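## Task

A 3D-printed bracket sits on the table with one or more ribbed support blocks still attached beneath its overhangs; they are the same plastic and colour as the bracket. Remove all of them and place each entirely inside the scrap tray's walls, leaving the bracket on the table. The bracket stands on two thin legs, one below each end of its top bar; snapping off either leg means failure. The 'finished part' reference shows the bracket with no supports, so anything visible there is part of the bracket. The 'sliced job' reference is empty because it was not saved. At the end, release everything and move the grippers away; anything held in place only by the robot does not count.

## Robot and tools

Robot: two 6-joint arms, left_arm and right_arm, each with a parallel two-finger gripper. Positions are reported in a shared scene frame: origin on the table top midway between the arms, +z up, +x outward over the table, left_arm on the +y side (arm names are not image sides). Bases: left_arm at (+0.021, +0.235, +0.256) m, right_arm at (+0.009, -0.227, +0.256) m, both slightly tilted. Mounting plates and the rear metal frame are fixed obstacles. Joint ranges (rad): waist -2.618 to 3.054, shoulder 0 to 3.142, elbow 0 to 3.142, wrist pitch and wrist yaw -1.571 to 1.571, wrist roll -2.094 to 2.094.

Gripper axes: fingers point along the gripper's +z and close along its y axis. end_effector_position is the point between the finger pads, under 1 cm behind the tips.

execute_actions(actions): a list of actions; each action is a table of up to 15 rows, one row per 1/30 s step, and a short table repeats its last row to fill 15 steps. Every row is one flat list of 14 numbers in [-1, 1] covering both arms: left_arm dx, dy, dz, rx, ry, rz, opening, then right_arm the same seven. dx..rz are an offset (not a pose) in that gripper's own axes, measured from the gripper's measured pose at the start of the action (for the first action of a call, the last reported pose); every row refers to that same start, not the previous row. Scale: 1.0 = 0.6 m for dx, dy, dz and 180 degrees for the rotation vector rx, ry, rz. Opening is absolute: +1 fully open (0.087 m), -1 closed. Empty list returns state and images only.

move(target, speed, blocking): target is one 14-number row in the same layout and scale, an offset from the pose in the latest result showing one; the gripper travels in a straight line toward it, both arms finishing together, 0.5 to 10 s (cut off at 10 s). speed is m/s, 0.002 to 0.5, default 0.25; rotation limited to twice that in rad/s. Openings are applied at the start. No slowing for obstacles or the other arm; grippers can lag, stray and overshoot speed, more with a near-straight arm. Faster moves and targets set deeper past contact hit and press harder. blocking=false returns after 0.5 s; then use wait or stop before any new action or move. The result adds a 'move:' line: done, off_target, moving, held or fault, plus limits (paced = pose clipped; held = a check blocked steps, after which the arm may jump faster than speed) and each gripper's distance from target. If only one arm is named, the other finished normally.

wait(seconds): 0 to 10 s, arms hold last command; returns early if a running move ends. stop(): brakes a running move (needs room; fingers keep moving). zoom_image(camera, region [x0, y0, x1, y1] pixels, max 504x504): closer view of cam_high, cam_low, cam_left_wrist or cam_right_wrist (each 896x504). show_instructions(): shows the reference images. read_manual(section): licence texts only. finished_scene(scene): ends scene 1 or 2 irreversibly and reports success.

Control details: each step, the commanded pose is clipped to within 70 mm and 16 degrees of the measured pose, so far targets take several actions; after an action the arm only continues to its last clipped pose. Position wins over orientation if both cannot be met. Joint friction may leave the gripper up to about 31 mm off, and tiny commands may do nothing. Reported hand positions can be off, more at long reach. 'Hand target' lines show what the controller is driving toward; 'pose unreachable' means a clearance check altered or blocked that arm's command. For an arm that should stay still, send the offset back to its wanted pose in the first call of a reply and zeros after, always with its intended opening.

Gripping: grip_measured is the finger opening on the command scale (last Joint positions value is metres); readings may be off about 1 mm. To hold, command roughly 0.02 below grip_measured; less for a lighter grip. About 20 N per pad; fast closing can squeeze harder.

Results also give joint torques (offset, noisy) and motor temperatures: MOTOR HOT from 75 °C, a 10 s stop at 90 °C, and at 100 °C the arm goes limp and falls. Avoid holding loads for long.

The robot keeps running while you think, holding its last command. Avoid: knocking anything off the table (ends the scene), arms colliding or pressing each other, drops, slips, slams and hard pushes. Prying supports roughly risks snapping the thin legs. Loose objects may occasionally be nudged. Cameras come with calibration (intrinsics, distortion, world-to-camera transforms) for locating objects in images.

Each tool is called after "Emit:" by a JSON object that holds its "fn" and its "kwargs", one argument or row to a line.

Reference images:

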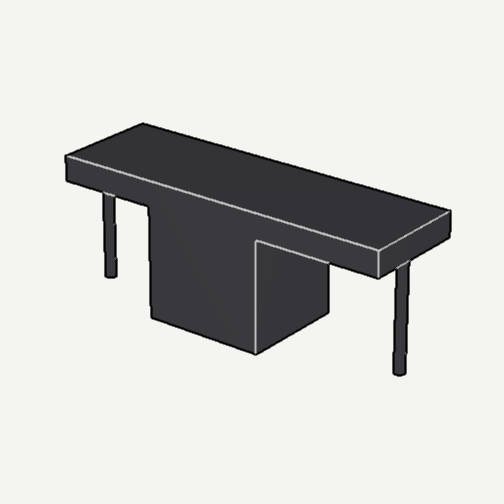

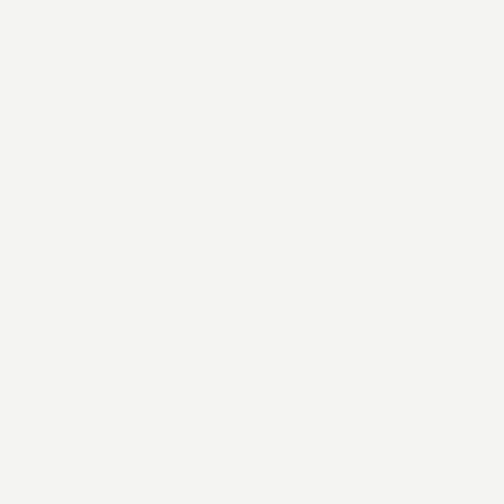

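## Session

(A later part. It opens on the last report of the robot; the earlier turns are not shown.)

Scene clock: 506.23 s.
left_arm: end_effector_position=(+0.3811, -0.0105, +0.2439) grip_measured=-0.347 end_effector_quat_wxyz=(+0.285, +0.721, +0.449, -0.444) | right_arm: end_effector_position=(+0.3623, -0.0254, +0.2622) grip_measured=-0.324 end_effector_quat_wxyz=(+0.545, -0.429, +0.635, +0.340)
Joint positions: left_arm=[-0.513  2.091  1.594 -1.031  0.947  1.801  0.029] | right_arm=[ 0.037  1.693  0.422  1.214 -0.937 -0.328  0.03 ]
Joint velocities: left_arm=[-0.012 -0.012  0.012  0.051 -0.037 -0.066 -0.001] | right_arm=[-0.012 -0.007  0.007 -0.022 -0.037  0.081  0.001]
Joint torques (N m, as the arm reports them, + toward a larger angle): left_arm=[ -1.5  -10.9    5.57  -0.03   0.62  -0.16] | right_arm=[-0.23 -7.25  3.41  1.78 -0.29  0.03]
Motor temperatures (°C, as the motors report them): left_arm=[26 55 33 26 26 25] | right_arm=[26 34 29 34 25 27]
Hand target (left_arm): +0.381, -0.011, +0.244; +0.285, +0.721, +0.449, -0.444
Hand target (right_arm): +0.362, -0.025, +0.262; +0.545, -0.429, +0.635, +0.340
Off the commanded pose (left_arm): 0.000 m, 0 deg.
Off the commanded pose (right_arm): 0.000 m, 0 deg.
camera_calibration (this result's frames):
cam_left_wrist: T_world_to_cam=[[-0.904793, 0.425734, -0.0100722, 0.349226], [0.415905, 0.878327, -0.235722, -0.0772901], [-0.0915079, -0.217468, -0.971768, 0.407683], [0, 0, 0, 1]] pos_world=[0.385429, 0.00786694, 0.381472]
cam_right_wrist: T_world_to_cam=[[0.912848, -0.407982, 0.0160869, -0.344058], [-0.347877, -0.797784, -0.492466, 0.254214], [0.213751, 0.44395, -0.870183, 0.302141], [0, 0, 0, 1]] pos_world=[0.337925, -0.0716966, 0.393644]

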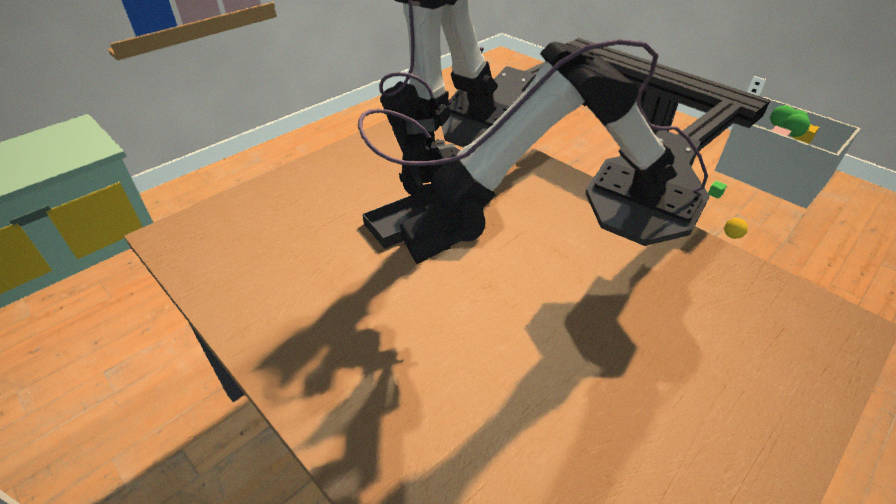

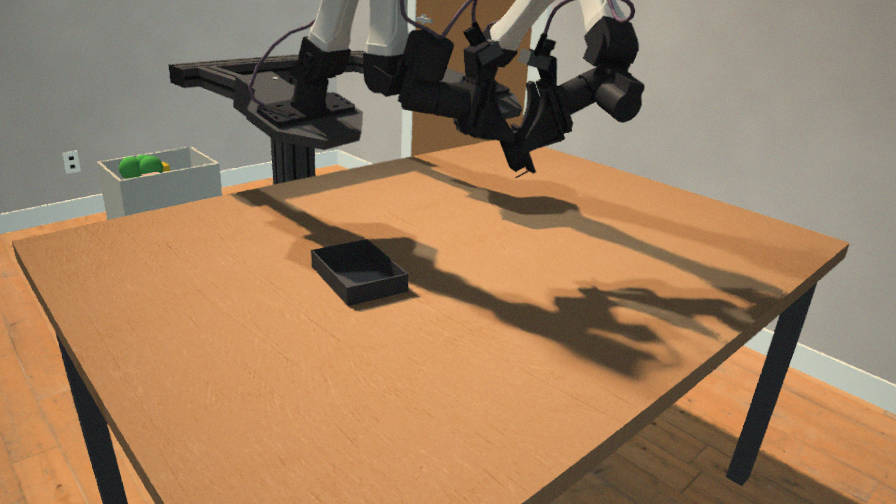

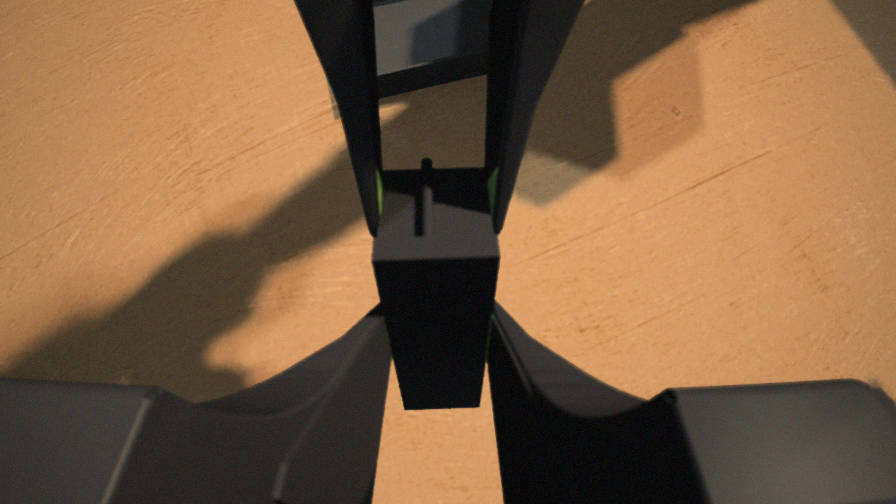

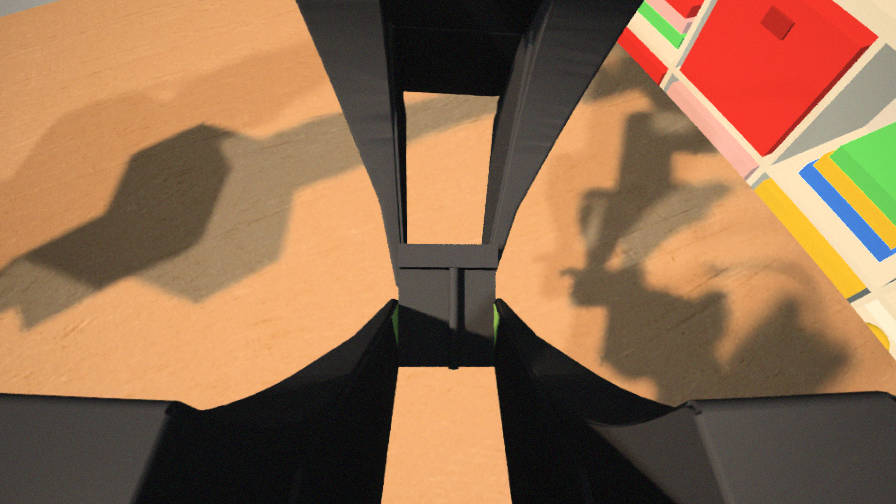

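Emit:
{"fn": "move", "kwargs": {
  "target": [0,0,0,0,0,0,-0.42, 0.0172,0,-0.0122,0,0,0,-0.47],
  "speed": 0.008
}}

Scene clock: 529.10 s.
left_arm: end_effector_position=(+0.3818, -0.0114, +0.2444) grip_measured=-0.347 end_effector_quat_wxyz=(+0.288, +0.720, +0.448, -0.445) | right_arm: end_effector_position=(+0.3632, -0.0269, +0.2626) grip_measured=-0.324 end_effector_quat_wxyz=(+0.552, -0.432, +0.626, +0.342)
Joint positions: left_arm=[-0.513  2.091  1.594 -1.028  0.952  1.803  0.029] | right_arm=[ 0.025  1.718  0.422  1.266 -0.963 -0.323  0.03 ]
Joint velocities: left_arm=[-0.022 -0.017 -0.007 -0.051 -0.066  0.022 -0.   ] | right_arm=[-0.002 -0.012 -0.002 -0.022  0.022 -0.081 -0.001]
Joint torques (N m, as the arm reports them, + toward a larger angle): left_arm=[ -1.49 -10.89   5.66  -0.03   0.57  -0.19] | right_arm=[-1.77 -5.84  1.64  1.81 -0.29 -0.05]
Motor temperatures (°C, as the motors report them): left_arm=[26 56 33 26 26 25] | right_arm=[25 35 28 35 25 27]
Hand target (left_arm): +0.381, -0.011, +0.244; +0.285, +0.721, +0.450, -0.444
Hand target (right_arm): +0.359, -0.034, +0.254; +0.545, -0.429, +0.635, +0.340
Off the commanded pose (left_arm): 0.001 m, 0 deg.
Off the commanded pose (right_arm): 0.012 m, 1 deg.
move: off_target (right_arm)
camera_calibration (this result's frames):
cam_left_wrist: T_world_to_cam=[[-0.905098, 0.42493, -0.0152655, 0.351565], [0.415872, 0.877181, -0.240007, -0.0756405], [-0.0885956, -0.223579, -0.970651, 0.406658], [0, 0, 0, 1]] pos_world=[0.385685, 0.00788019, 0.381936]
cam_right_wrist: T_world_to_cam=[[0.916678, -0.398497, 0.0300241, -0.350269], [-0.329311, -0.795812, -0.50817, 0.250955], [0.226398, 0.455941, -0.860733, 0.296235], [0, 0, 0, 1]] pos_world=[0.336659, -0.0749338, 0.393024]

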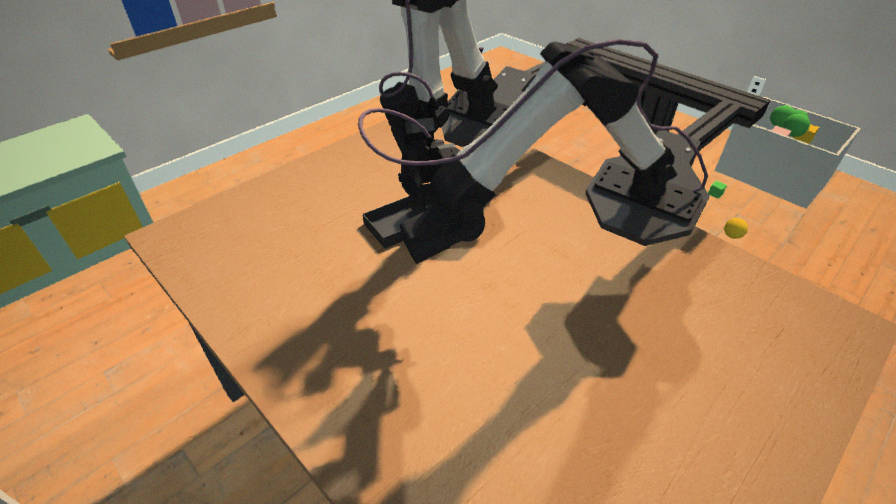

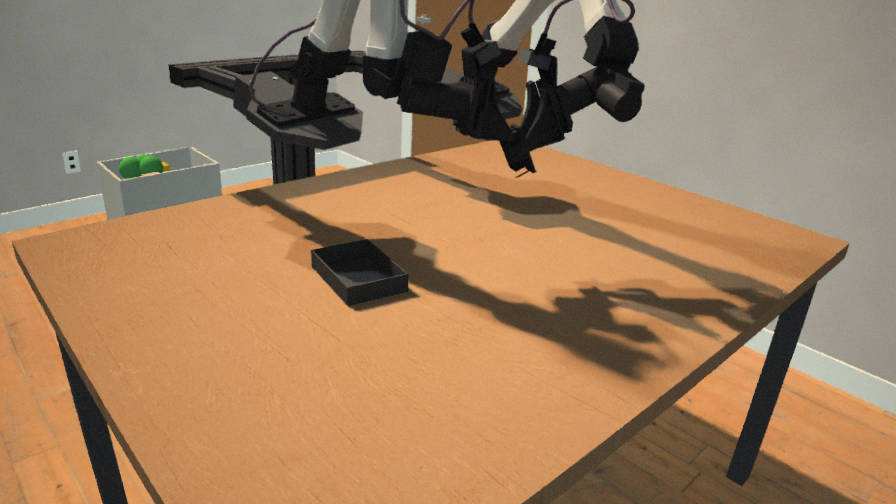

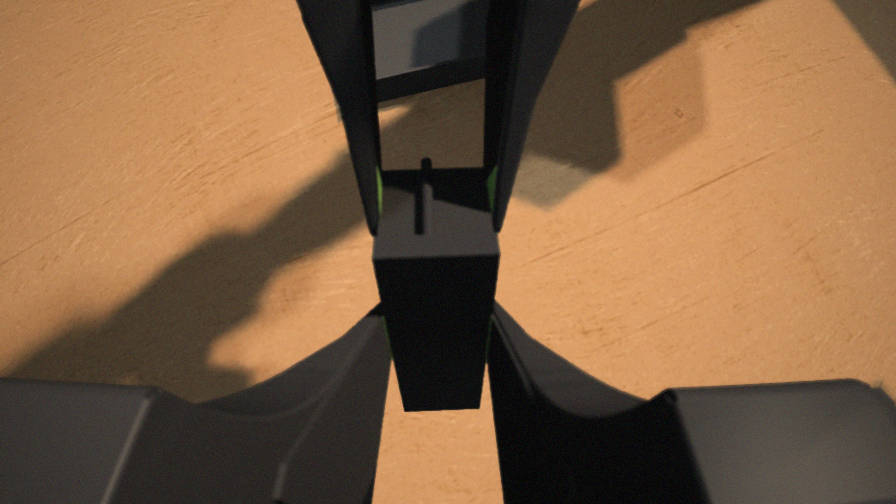

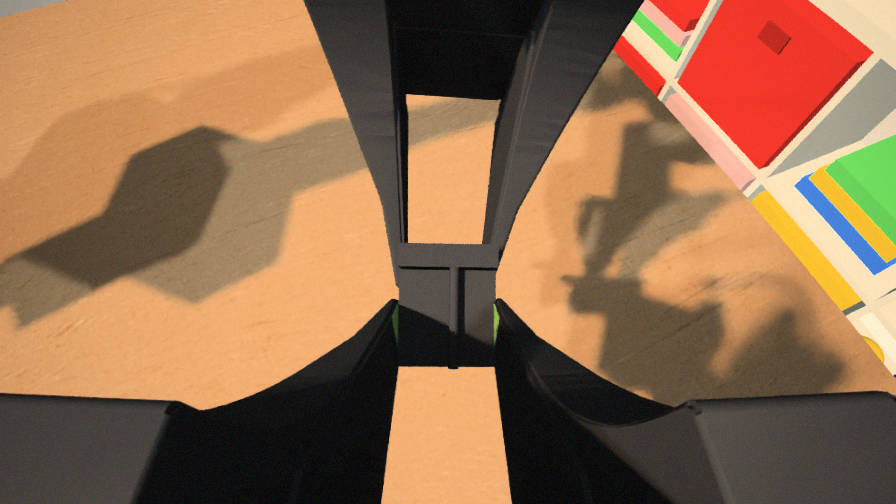

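Emit:
{"fn": "move", "kwargs": {
  "target": [0,0,0,0,0,0,-0.42, 0.0354,0,-0.0257,0,0,0,-0.47],
  "speed": 0.012
}}

Scene clock: 540.23 s.
left_arm: end_effector_position=(+0.3851, -0.0168, +0.2456) grip_measured=-0.347 end_effector_quat_wxyz=(+0.299, +0.723, +0.439, -0.441) | right_arm: end_effector_position=(+0.3656, -0.0329, +0.2623) grip_measured=-0.324 end_effector_quat_wxyz=(+0.570, -0.440, +0.603, +0.344)
Joint positions: left_arm=[-0.52   2.091  1.594 -1.002  0.961  1.805  0.029] | right_arm=[-0.011  1.794  0.422  1.412 -1.022 -0.304  0.03 ]
Joint velocities: left_arm=[-0.002 -0.007 -0.012 -0.007  0.051 -0.051 -0.   ] | right_arm=[ 0.017 -0.002 -0.012 -0.007  0.007  0.051 -0.   ]
Joint torques (N m, as the arm reports them, + toward a larger angle): left_arm=[ -0.87 -11.     5.65  -0.2    0.51  -0.21] | right_arm=[-2.78 -5.43  0.19  1.53 -0.25 -0.13]
Motor temperatures (°C, as the motors report them): left_arm=[26 57 33 26 26 25] | right_arm=[26 35 28 35 25 27]
Hand target (left_arm): +0.382, -0.011, +0.244; +0.288, +0.720, +0.448, -0.445
Hand target (right_arm): +0.357, -0.044, +0.245; +0.552, -0.432, +0.626, +0.343
Off the commanded pose (left_arm): 0.006 m, 2 deg.
Off the commanded pose (right_arm): 0.023 m, 3 deg.
move: off_target (right_arm)
camera_calibration (this result's frames):
cam_left_wrist: T_world_to_cam=[[-0.90326, 0.426709, -0.0451828, 0.363521], [0.424009, 0.871429, -0.246634, -0.073605], [-0.0658671, -0.241932, -0.968055, 0.397169], [0, 0, 0, 1]] pos_world=[0.385723, 0.00511208, 0.382753]
cam_right_wrist: T_world_to_cam=[[0.92149, -0.382278, 0.0687017, -0.36626], [-0.286669, -0.788748, -0.54378, 0.240762], [0.262064, 0.481393, -0.836411, 0.279551], [0, 0, 0, 1]] pos_world=[0.333264, -0.0846869, 0.389904]

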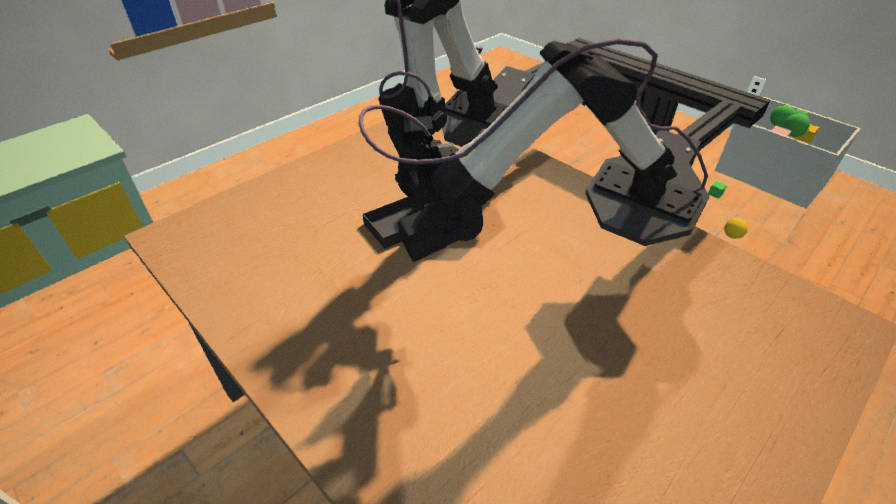

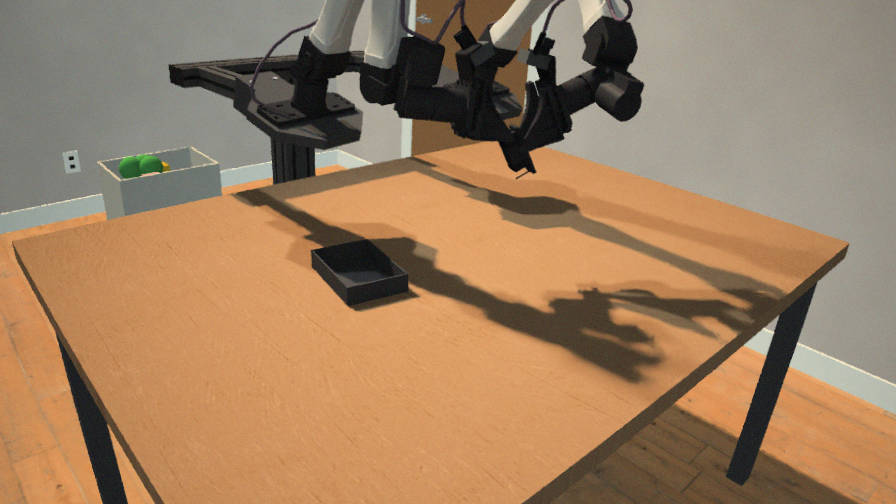

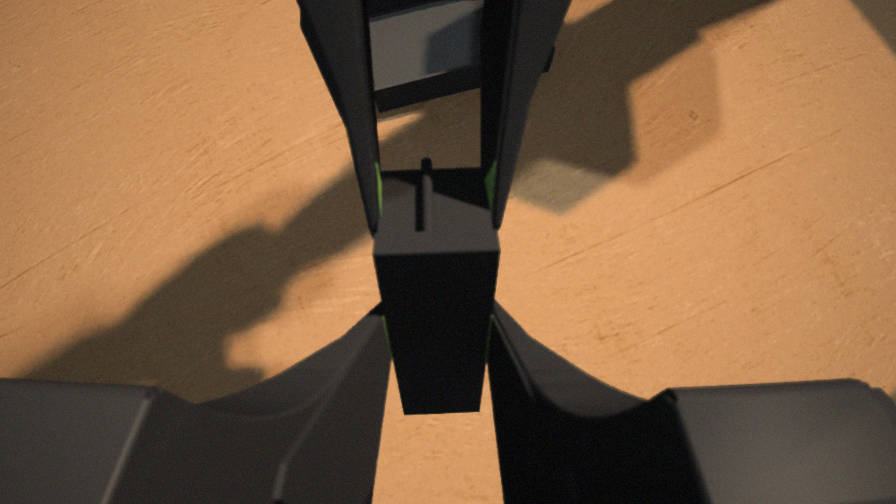

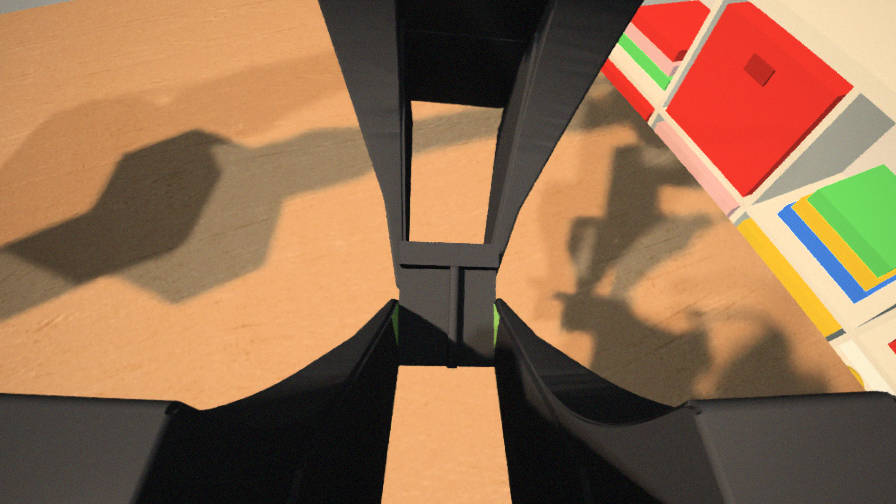

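Emit:
{"fn": "move", "kwargs": {
  "target": [0.0051,-0.0105,-0.018,0.0041,0.0039,-0.0097,-0.42, 0.0277,0,-0.0208,0.0308,0,0.0226,-0.47],
  "speed": 0.012
}}

Scene clock: 590.37 s.
left_arm: end_effector_position=(+0.3832, -0.0171, +0.2465) grip_measured=-0.347 end_effector_quat_wxyz=(+0.300, +0.725, +0.435, -0.443) | right_arm: end_effector_position=(+0.3635, -0.0336, +0.2630) grip_measured=-0.324 end_effector_quat_wxyz=(+0.582, -0.419, +0.604, +0.348)
Joint positions: left_arm=[-0.521  2.091  1.594 -1.012  0.964  1.821  0.029] | right_arm=[-0.011  1.851  0.397  1.566 -1.    -0.221  0.03 ]
Joint velocities: left_arm=[-0.007  0.017 -0.017 -0.095  0.022 -0.037 -0.001] | right_arm=[-0.002  0.002  0.002 -0.051 -0.066  0.037 -0.001]
Joint torques (N m, as the arm reports them, + toward a larger angle): left_arm=[  0.73 -11.16   7.    -0.46   0.41  -0.11] | right_arm=[-2.22 -5.77 -0.77  1.73  0.43  0.05]
Motor temperatures (°C, as the motors report them): left_arm=[25 58 33 26 26 25] | right_arm=[26 34 27 36 25 27]
Hand target (left_arm): +0.384, -0.004, +0.247; +0.286, +0.721, +0.449, -0.443
Hand target (right_arm): +0.361, -0.047, +0.248; +0.572, -0.395, +0.637, +0.333
Off the commanded pose (left_arm): 0.013 m, 2 deg.
Off the commanded pose (right_arm): 0.021 m, 5 deg.
joint sent to its limit (right arm) — the command would take joint 4 (wrist pitch) past its upper limit, so that joint was sent only as far as its limit.
move: off_target (left_arm, right_arm)
camera_calibration (this result's frames):
cam_left_wrist: T_world_to_cam=[[-0.899436, 0.434296, -0.0490017, 0.36165], [0.431943, 0.866225, -0.251156, -0.0743322], [-0.0666294, -0.247065, -0.966706, 0.397694], [0, 0, 0, 1]] pos_world=[0.383886, 0.00558144, 0.383505]
cam_right_wrist: T_world_to_cam=[[0.909843, -0.412021, 0.0492436, -0.356223], [-0.312393, -0.758234, -0.572269, 0.257915], [0.273125, 0.505291, -0.818586, 0.273103], [0, 0, 0, 1]] pos_world=[0.330086, -0.0892081, 0.388697]

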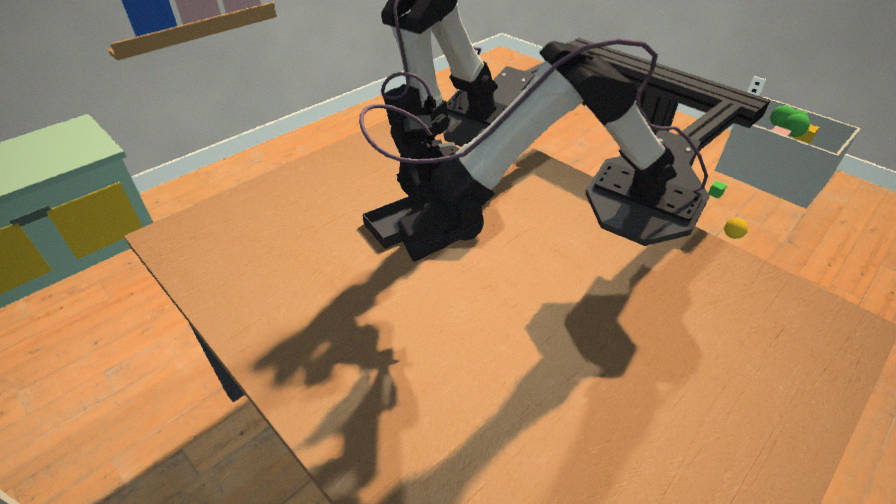

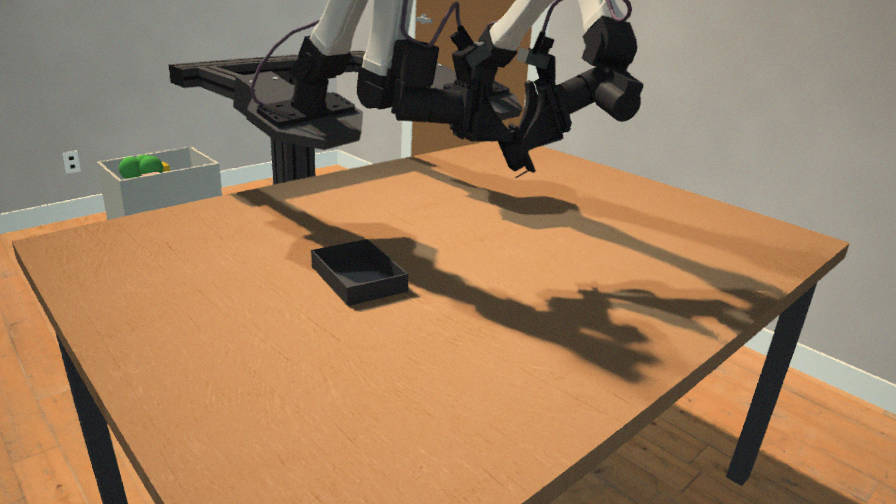

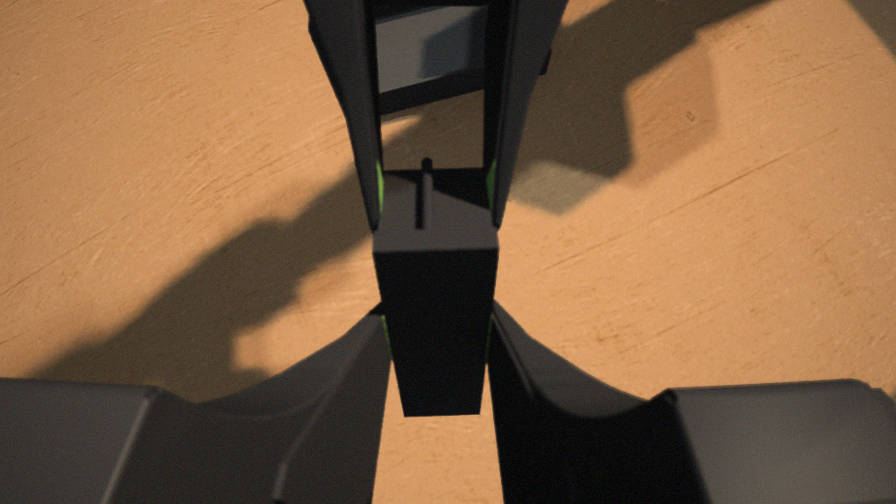

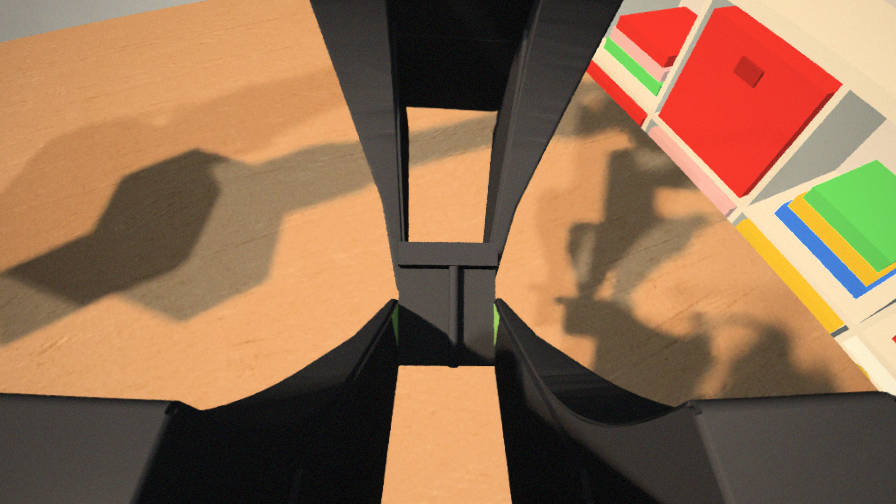

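Emit:
{"fn": "execute_actions", "kwargs": {
  "actions": [
    [[0,0,0,0,0,0,-0.42,0,0,0,0,0,0,-0.47]],
    [[0,0,0,0,0,0,-0.36,0,0,0,0,0,0,-0.47],[0,0,0,0,0,0,-0.33,0,0,0,0,0,0,-0.47],[0,0,0,0,0,0,-0.30,0,0,0,0,0,0,-0.47],[0,0,0,0,0,0,-0.25,0,0,0,0,0,0,-0.47],[0,0,0,0,0,0,-0.2,0,0,0,0,0,0,-0.47],[0,0,0,0,0,0,-0.1,0,0,0,0,0,0,-0.47],[0,0,0,0,0,0,0.0,0,0,0,0,0,0,-0.47],[0,0,0,0,0,0,0.1,0,0,0,0,0,0,-0.47],[0,0,0,0,0,0,0.2,0,0,0,0,0,0,-0.47]]
  ]
}}

Emit:
{"fn": "move", "kwargs": {
  "target": [0,0,-0.15,0,0,0,0.2, 0,0,0,0,0,0,-0.47],
  "speed": 0.1
}}

Scene clock: 656.73 s.
left_arm: end_effector_position=(+0.3831, -0.0174, +0.2466) grip_measured=+0.200 end_effector_quat_wxyz=(+0.300, +0.725, +0.434, -0.443) | right_arm: end_effector_position=(+0.3631, -0.0332, +0.2630) grip_measured=-0.324 end_effector_quat_wxyz=(+0.582, -0.420, +0.603, +0.348)
Joint positions: left_arm=[-0.522  2.091  1.594 -1.012  0.964  1.821  0.052] | right_arm=[-0.01   1.851  0.397  1.566 -1.002 -0.221  0.03 ]
Joint velocities: left_arm=[-0.002 -0.002 -0.007 -0.051  0.022 -0.037  0.   ] | right_arm=[ 0.002 -0.007  0.002  0.007  0.066 -0.037  0.001]
Joint torques (N m, as the arm reports them, + toward a larger angle): left_arm=[ -1.54 -10.96   5.76   0.01   0.63  -0.18] | right_arm=[-0.25 -7.47  2.08  1.71 -0.19  0.02]
Motor temperatures (°C, as the motors report them): left_arm=[25 61 35 26 26 25] | right_arm=[26 34 26 37 26 27]
Hand target (left_arm): +0.383, -0.017, +0.247; +0.300, +0.725, +0.434, -0.443
Hand target (right_arm): +0.363, -0.033, +0.263; +0.582, -0.420, +0.603, +0.348
Off the commanded pose (left_arm): 0.000 m, 0 deg.
Off the commanded pose (right_arm): 0.000 m, 0 deg.
joint sent to its limit (right arm) — the command would take joint 4 (wrist pitch) past its upper limit, so that joint was sent only as far as its limit.
camera_calibration (this result's frames):
cam_left_wrist: T_world_to_cam=[[-0.899159, 0.434809, -0.0495478, 0.361734], [0.432539, 0.865792, -0.251624, -0.0740816], [-0.0665104, -0.247682, -0.966556, 0.397619], [0, 0, 0, 1]] pos_world=[0.383745, 0.00533713, 0.383603]
cam_right_wrist: T_world_to_cam=[[0.910763, -0.410009, 0.0490177, -0.355935], [-0.310716, -0.75866, -0.572617, 0.257599], [0.271966, 0.506288, -0.818356, 0.273466], [0, 0, 0, 1]] pos_world=[0.329839, -0.0889596, 0.388745]

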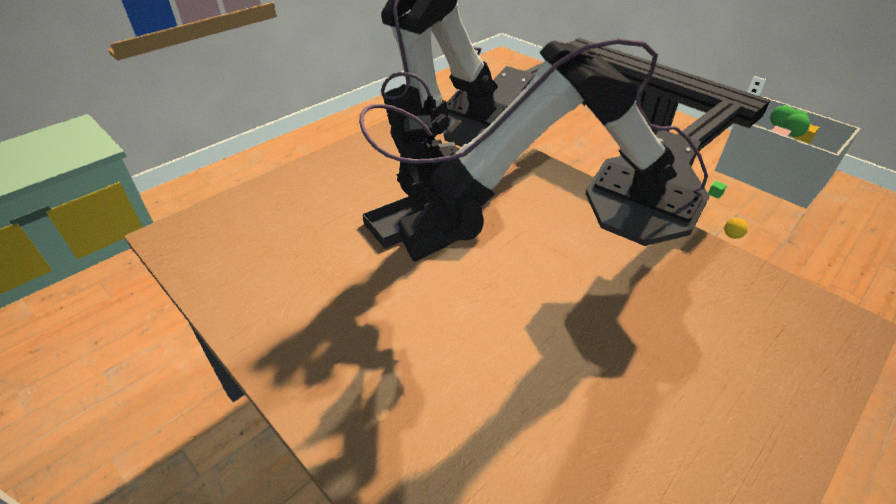

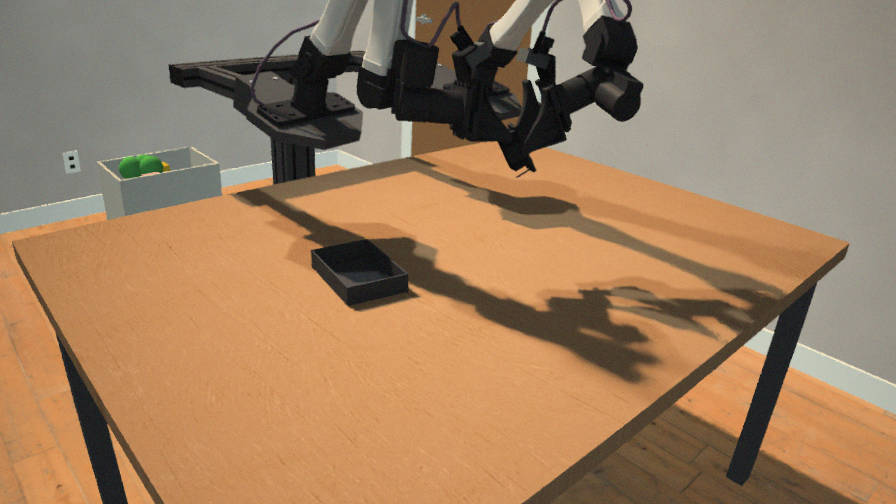

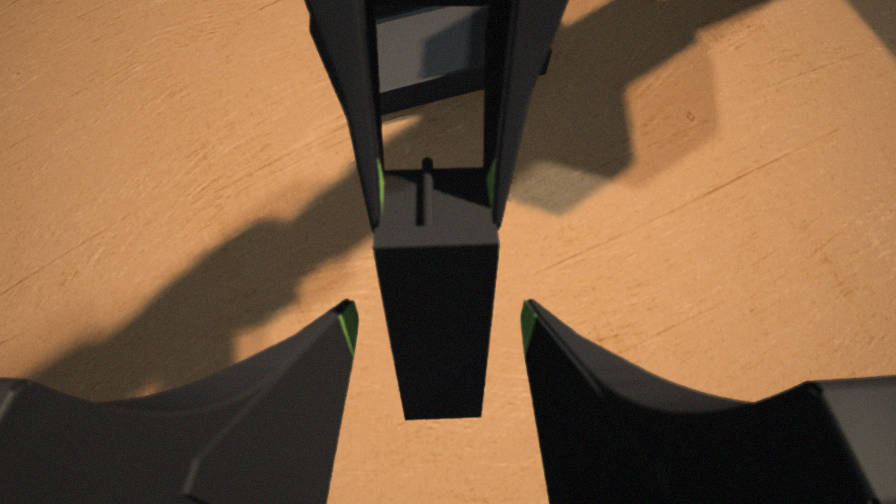

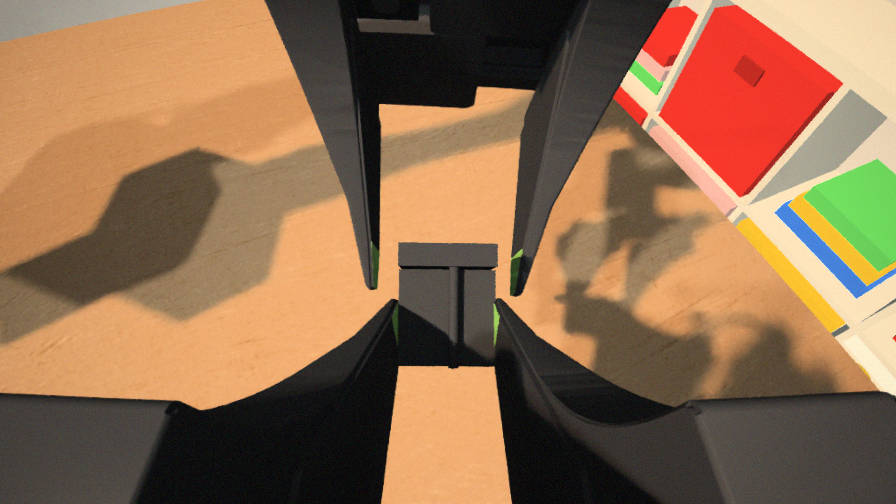

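Scene clock: 658.17 s.
left_arm: end_effector_position=(+0.4167, +0.0531, +0.2949) grip_measured=+0.200 end_effector_quat_wxyz=(+0.309, +0.725, +0.441, -0.429) | right_arm: end_effector_position=(+0.3631, -0.0332, +0.2630) grip_measured=-0.324 end_effector_quat_wxyz=(+0.582, -0.420, +0.603, +0.348)
Joint positions: left_arm=[-0.349  2.091  1.835 -1.439  0.956  2.079  0.052] | right_arm=[-0.01   1.851  0.397  1.566 -1.002 -0.221  0.03 ]
Joint velocities: left_arm=[ 0.007 -0.017 -0.012 -0.022 -0.066  0.007 -0.001] | right_arm=[ 0.002  0.007  0.017  0.022  0.066 -0.022  0.   ]
Joint torques (N m, as the arm reports them, + toward a larger angle): left_arm=[-0.24 -8.82  7.63 -0.5   0.42 -0.13] | right_arm=[-0.22 -7.5   2.05  1.71 -0.18  0.02]
Motor temperatures (°C, as the motors report them): left_arm=[25 60 35 26 26 25] | right_arm=[26 34 26 37 26 27]
Hand target (left_arm): +0.417, +0.057, +0.284; +0.297, +0.724, +0.446, -0.434
Hand target (right_arm): +0.363, -0.033, +0.263; +0.582, -0.420, +0.603, +0.348
Off the commanded pose (left_arm): 0.010 m, 2 deg.
Off the commanded pose (right_arm): 0.000 m, 0 deg.
joint sent to its limit (left arm) — the command would take joint 6 (wrist roll) past its upper limit, so that joint was sent only as far as its limit.
joint sent to its limit (right arm) — the command would take joint 4 (wrist pitch) past its upper limit, so that joint was sent only as far as its limit.
move: done
camera_calibration (this result's frames):
cam_left_wrist: T_world_to_cam=[[-0.908799, 0.411402, -0.0695198, 0.374785], [0.415624, 0.878007, -0.237405, -0.135269], [-0.03663, -0.244647, -0.96892, 0.45214], [0, 0, 0, 1]] pos_world=[0.413387, 0.0751943, 0.432029]
cam_right_wrist: T_world_to_cam=[[0.910763, -0.410009, 0.0490177, -0.355935], [-0.310716, -0.75866, -0.572617, 0.257599], [0.271966, 0.506288, -0.818356, 0.273466], [0, 0, 0, 1]] pos_world=[0.329839, -0.0889596, 0.388745]

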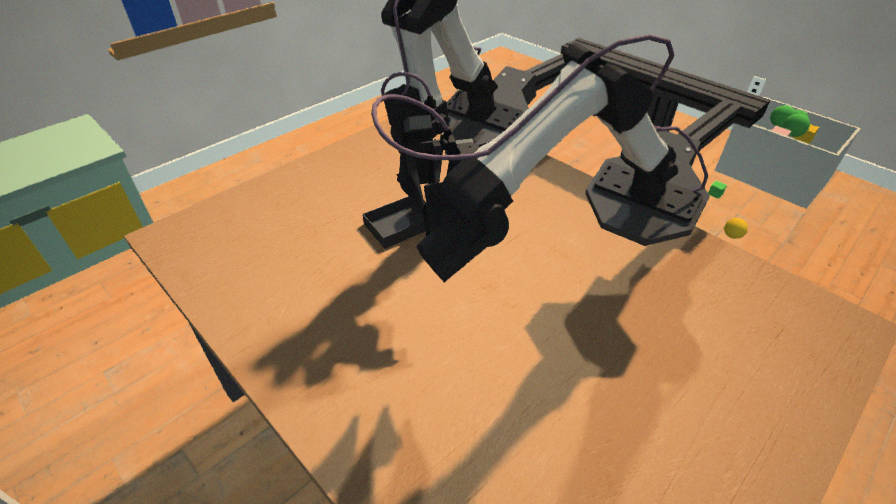

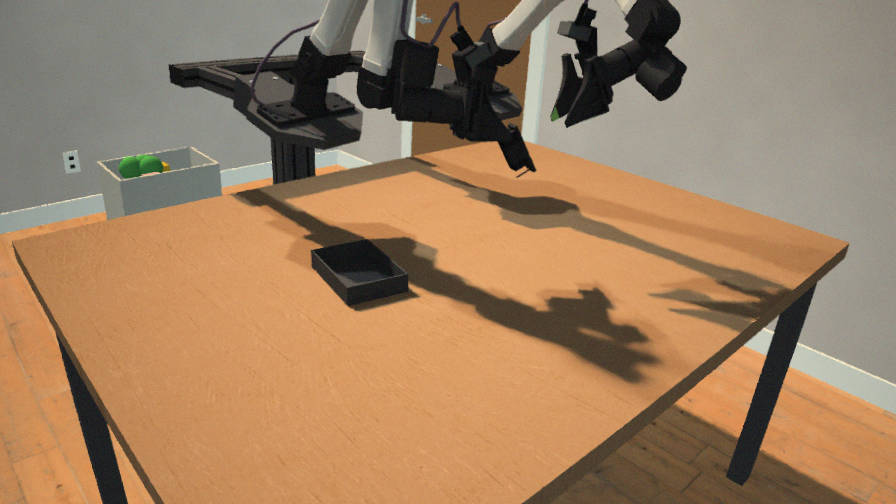

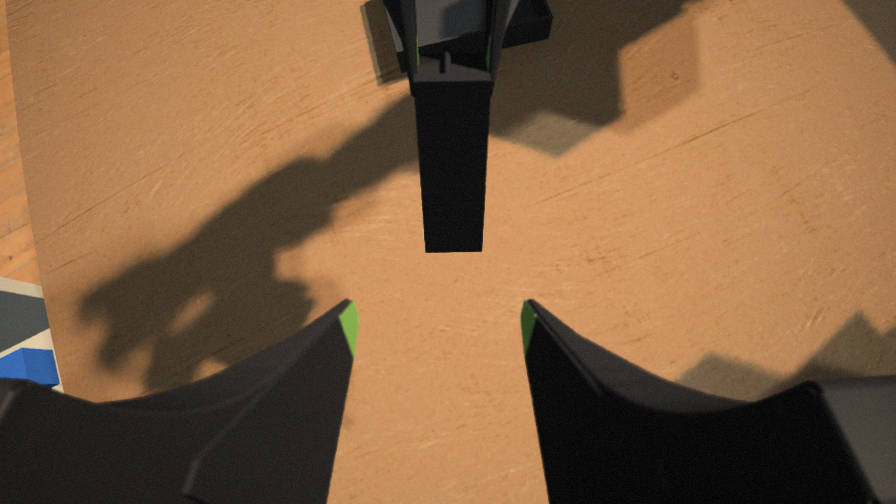

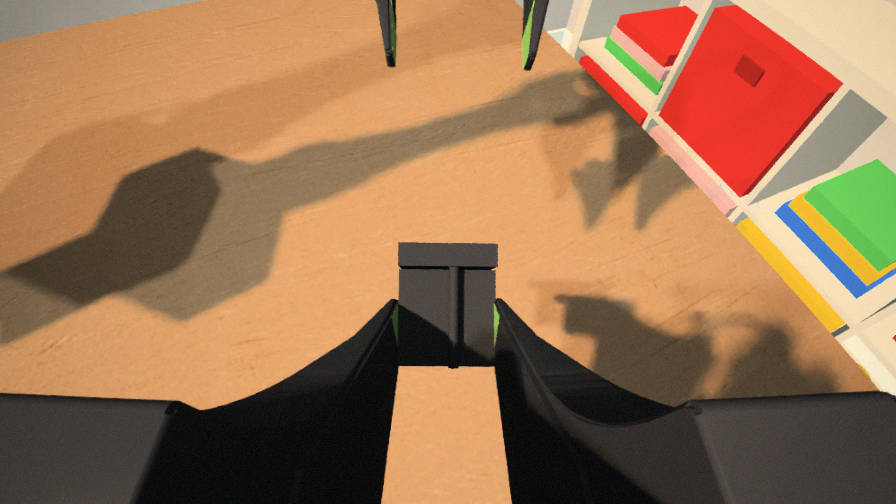

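Emit:
{"fn": "move", "kwargs": {
  "target": [0,0,-0.05,0,0,-0.66,-1, 0.223,0.0083,-0.01,0.608,0.153,0.670,-0.47],
  "speed": 0.35
}}

Scene clock: 701.00 s.
left_arm: end_effector_position=(+0.4275, +0.0728, +0.3173) grip_measured=-1.000 end_effector_quat_wxyz=(-0.168, -0.010, +0.854, -0.492) | right_arm: end_effector_position=(+0.3576, -0.0521, +0.1327) grip_measured=-0.325 end_effector_quat_wxyz=(+0.015, +0.704, +0.710, +0.003)
Joint positions: left_arm=[-0.255  2.322  2.178 -1.553  0.955  0.106  0.   ] | right_arm=[ 0.249  1.926  1.097 -0.454  0.111  1.949  0.03 ]
Joint velocities: left_arm=[ 0.002 -0.002 -0.007  0.037 -0.022 -0.037  0.   ] | right_arm=[-0.017  0.012 -0.017  0.007 -0.125 -0.007  0.001]
Joint torques (N m, as the arm reports them, + toward a larger angle): left_arm=[  0.27 -10.74   6.69  -0.4    0.41  -0.17] | right_arm=[-0.71 -8.65  6.66  0.15 -0.12  0.11]
Motor temperatures (°C, as the motors report them): left_arm=[25 56 36 26 26 25] | right_arm=[26 36 27 38 25 27]
Hand target (left_arm): +0.426, +0.078, +0.307; -0.186, -0.026, +0.855, -0.484
Hand target (right_arm): +0.363, -0.052, +0.132; +0.009, +0.711, +0.703, +0.003
Off the commanded pose (left_arm): 0.011 m, 5 deg.
Off the commanded pose (right_arm): 0.004 m, 2 deg.
joint sent to its limit (left arm) — the command would take joint 4 (wrist pitch) past its lower limit, so that joint was sent only as far as its limit.
move: off_target (left_arm)
camera_calibration (this result's frames):
cam_left_wrist: T_world_to_cam=[[0.185131, -0.523428, 0.831715, -0.307545], [-0.390838, 0.737312, 0.551014, -0.046946], [-0.90165, -0.427075, -0.0680764, 0.576287], [0, 0, 0, 1]] pos_world=[0.558197, 0.119754, 0.320889]
cam_right_wrist: T_world_to_cam=[[-0.99971, 0.0108637, -0.0215128, 0.362155], [-0.00929202, 0.649876, 0.759983, -0.0443242], [0.0222369, 0.759962, -0.649587, 0.258029], [0, 0, 0, 1]] pos_world=[0.3559, -0.171221, 0.209089]

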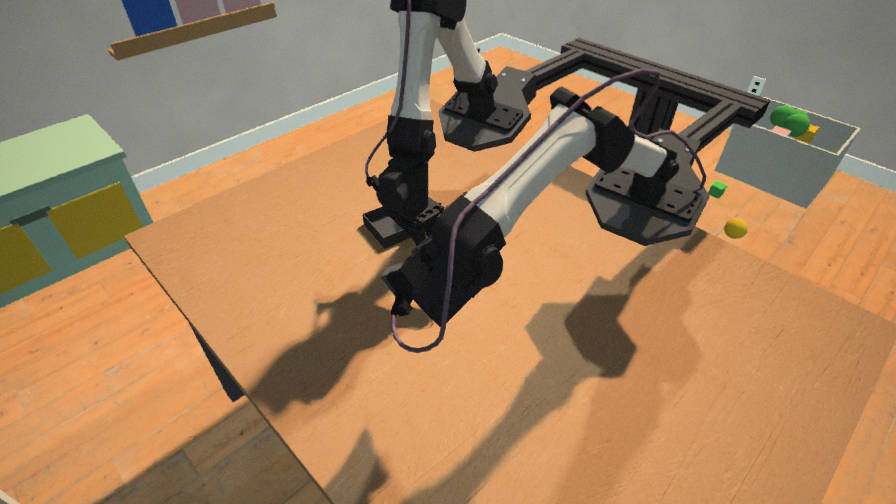

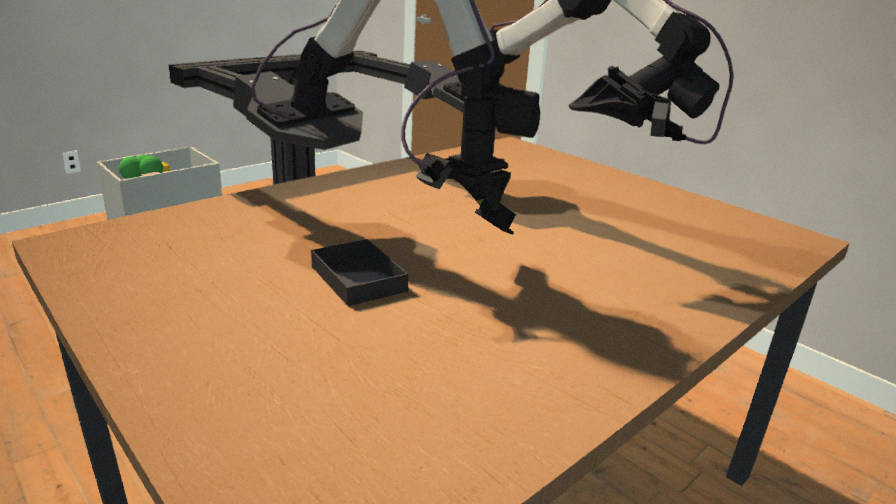

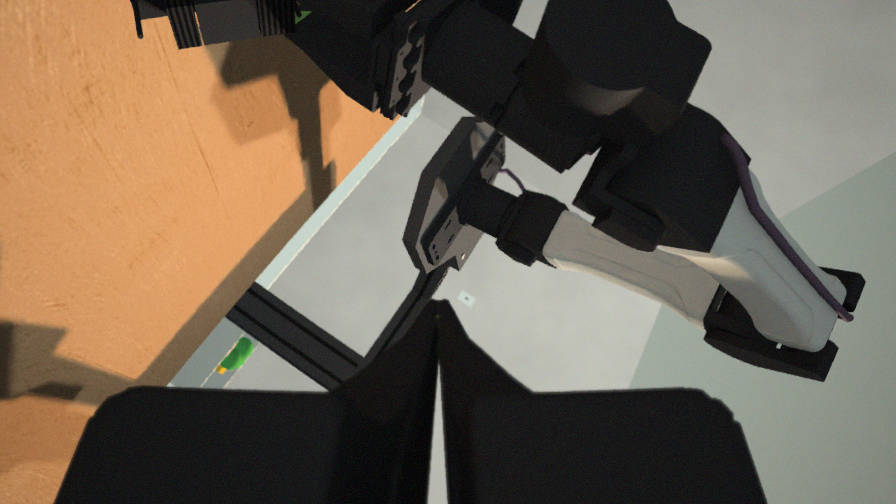

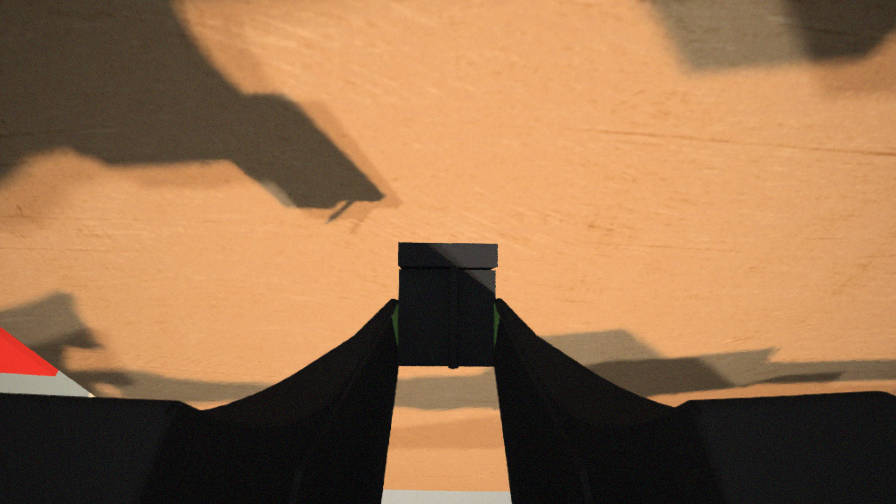

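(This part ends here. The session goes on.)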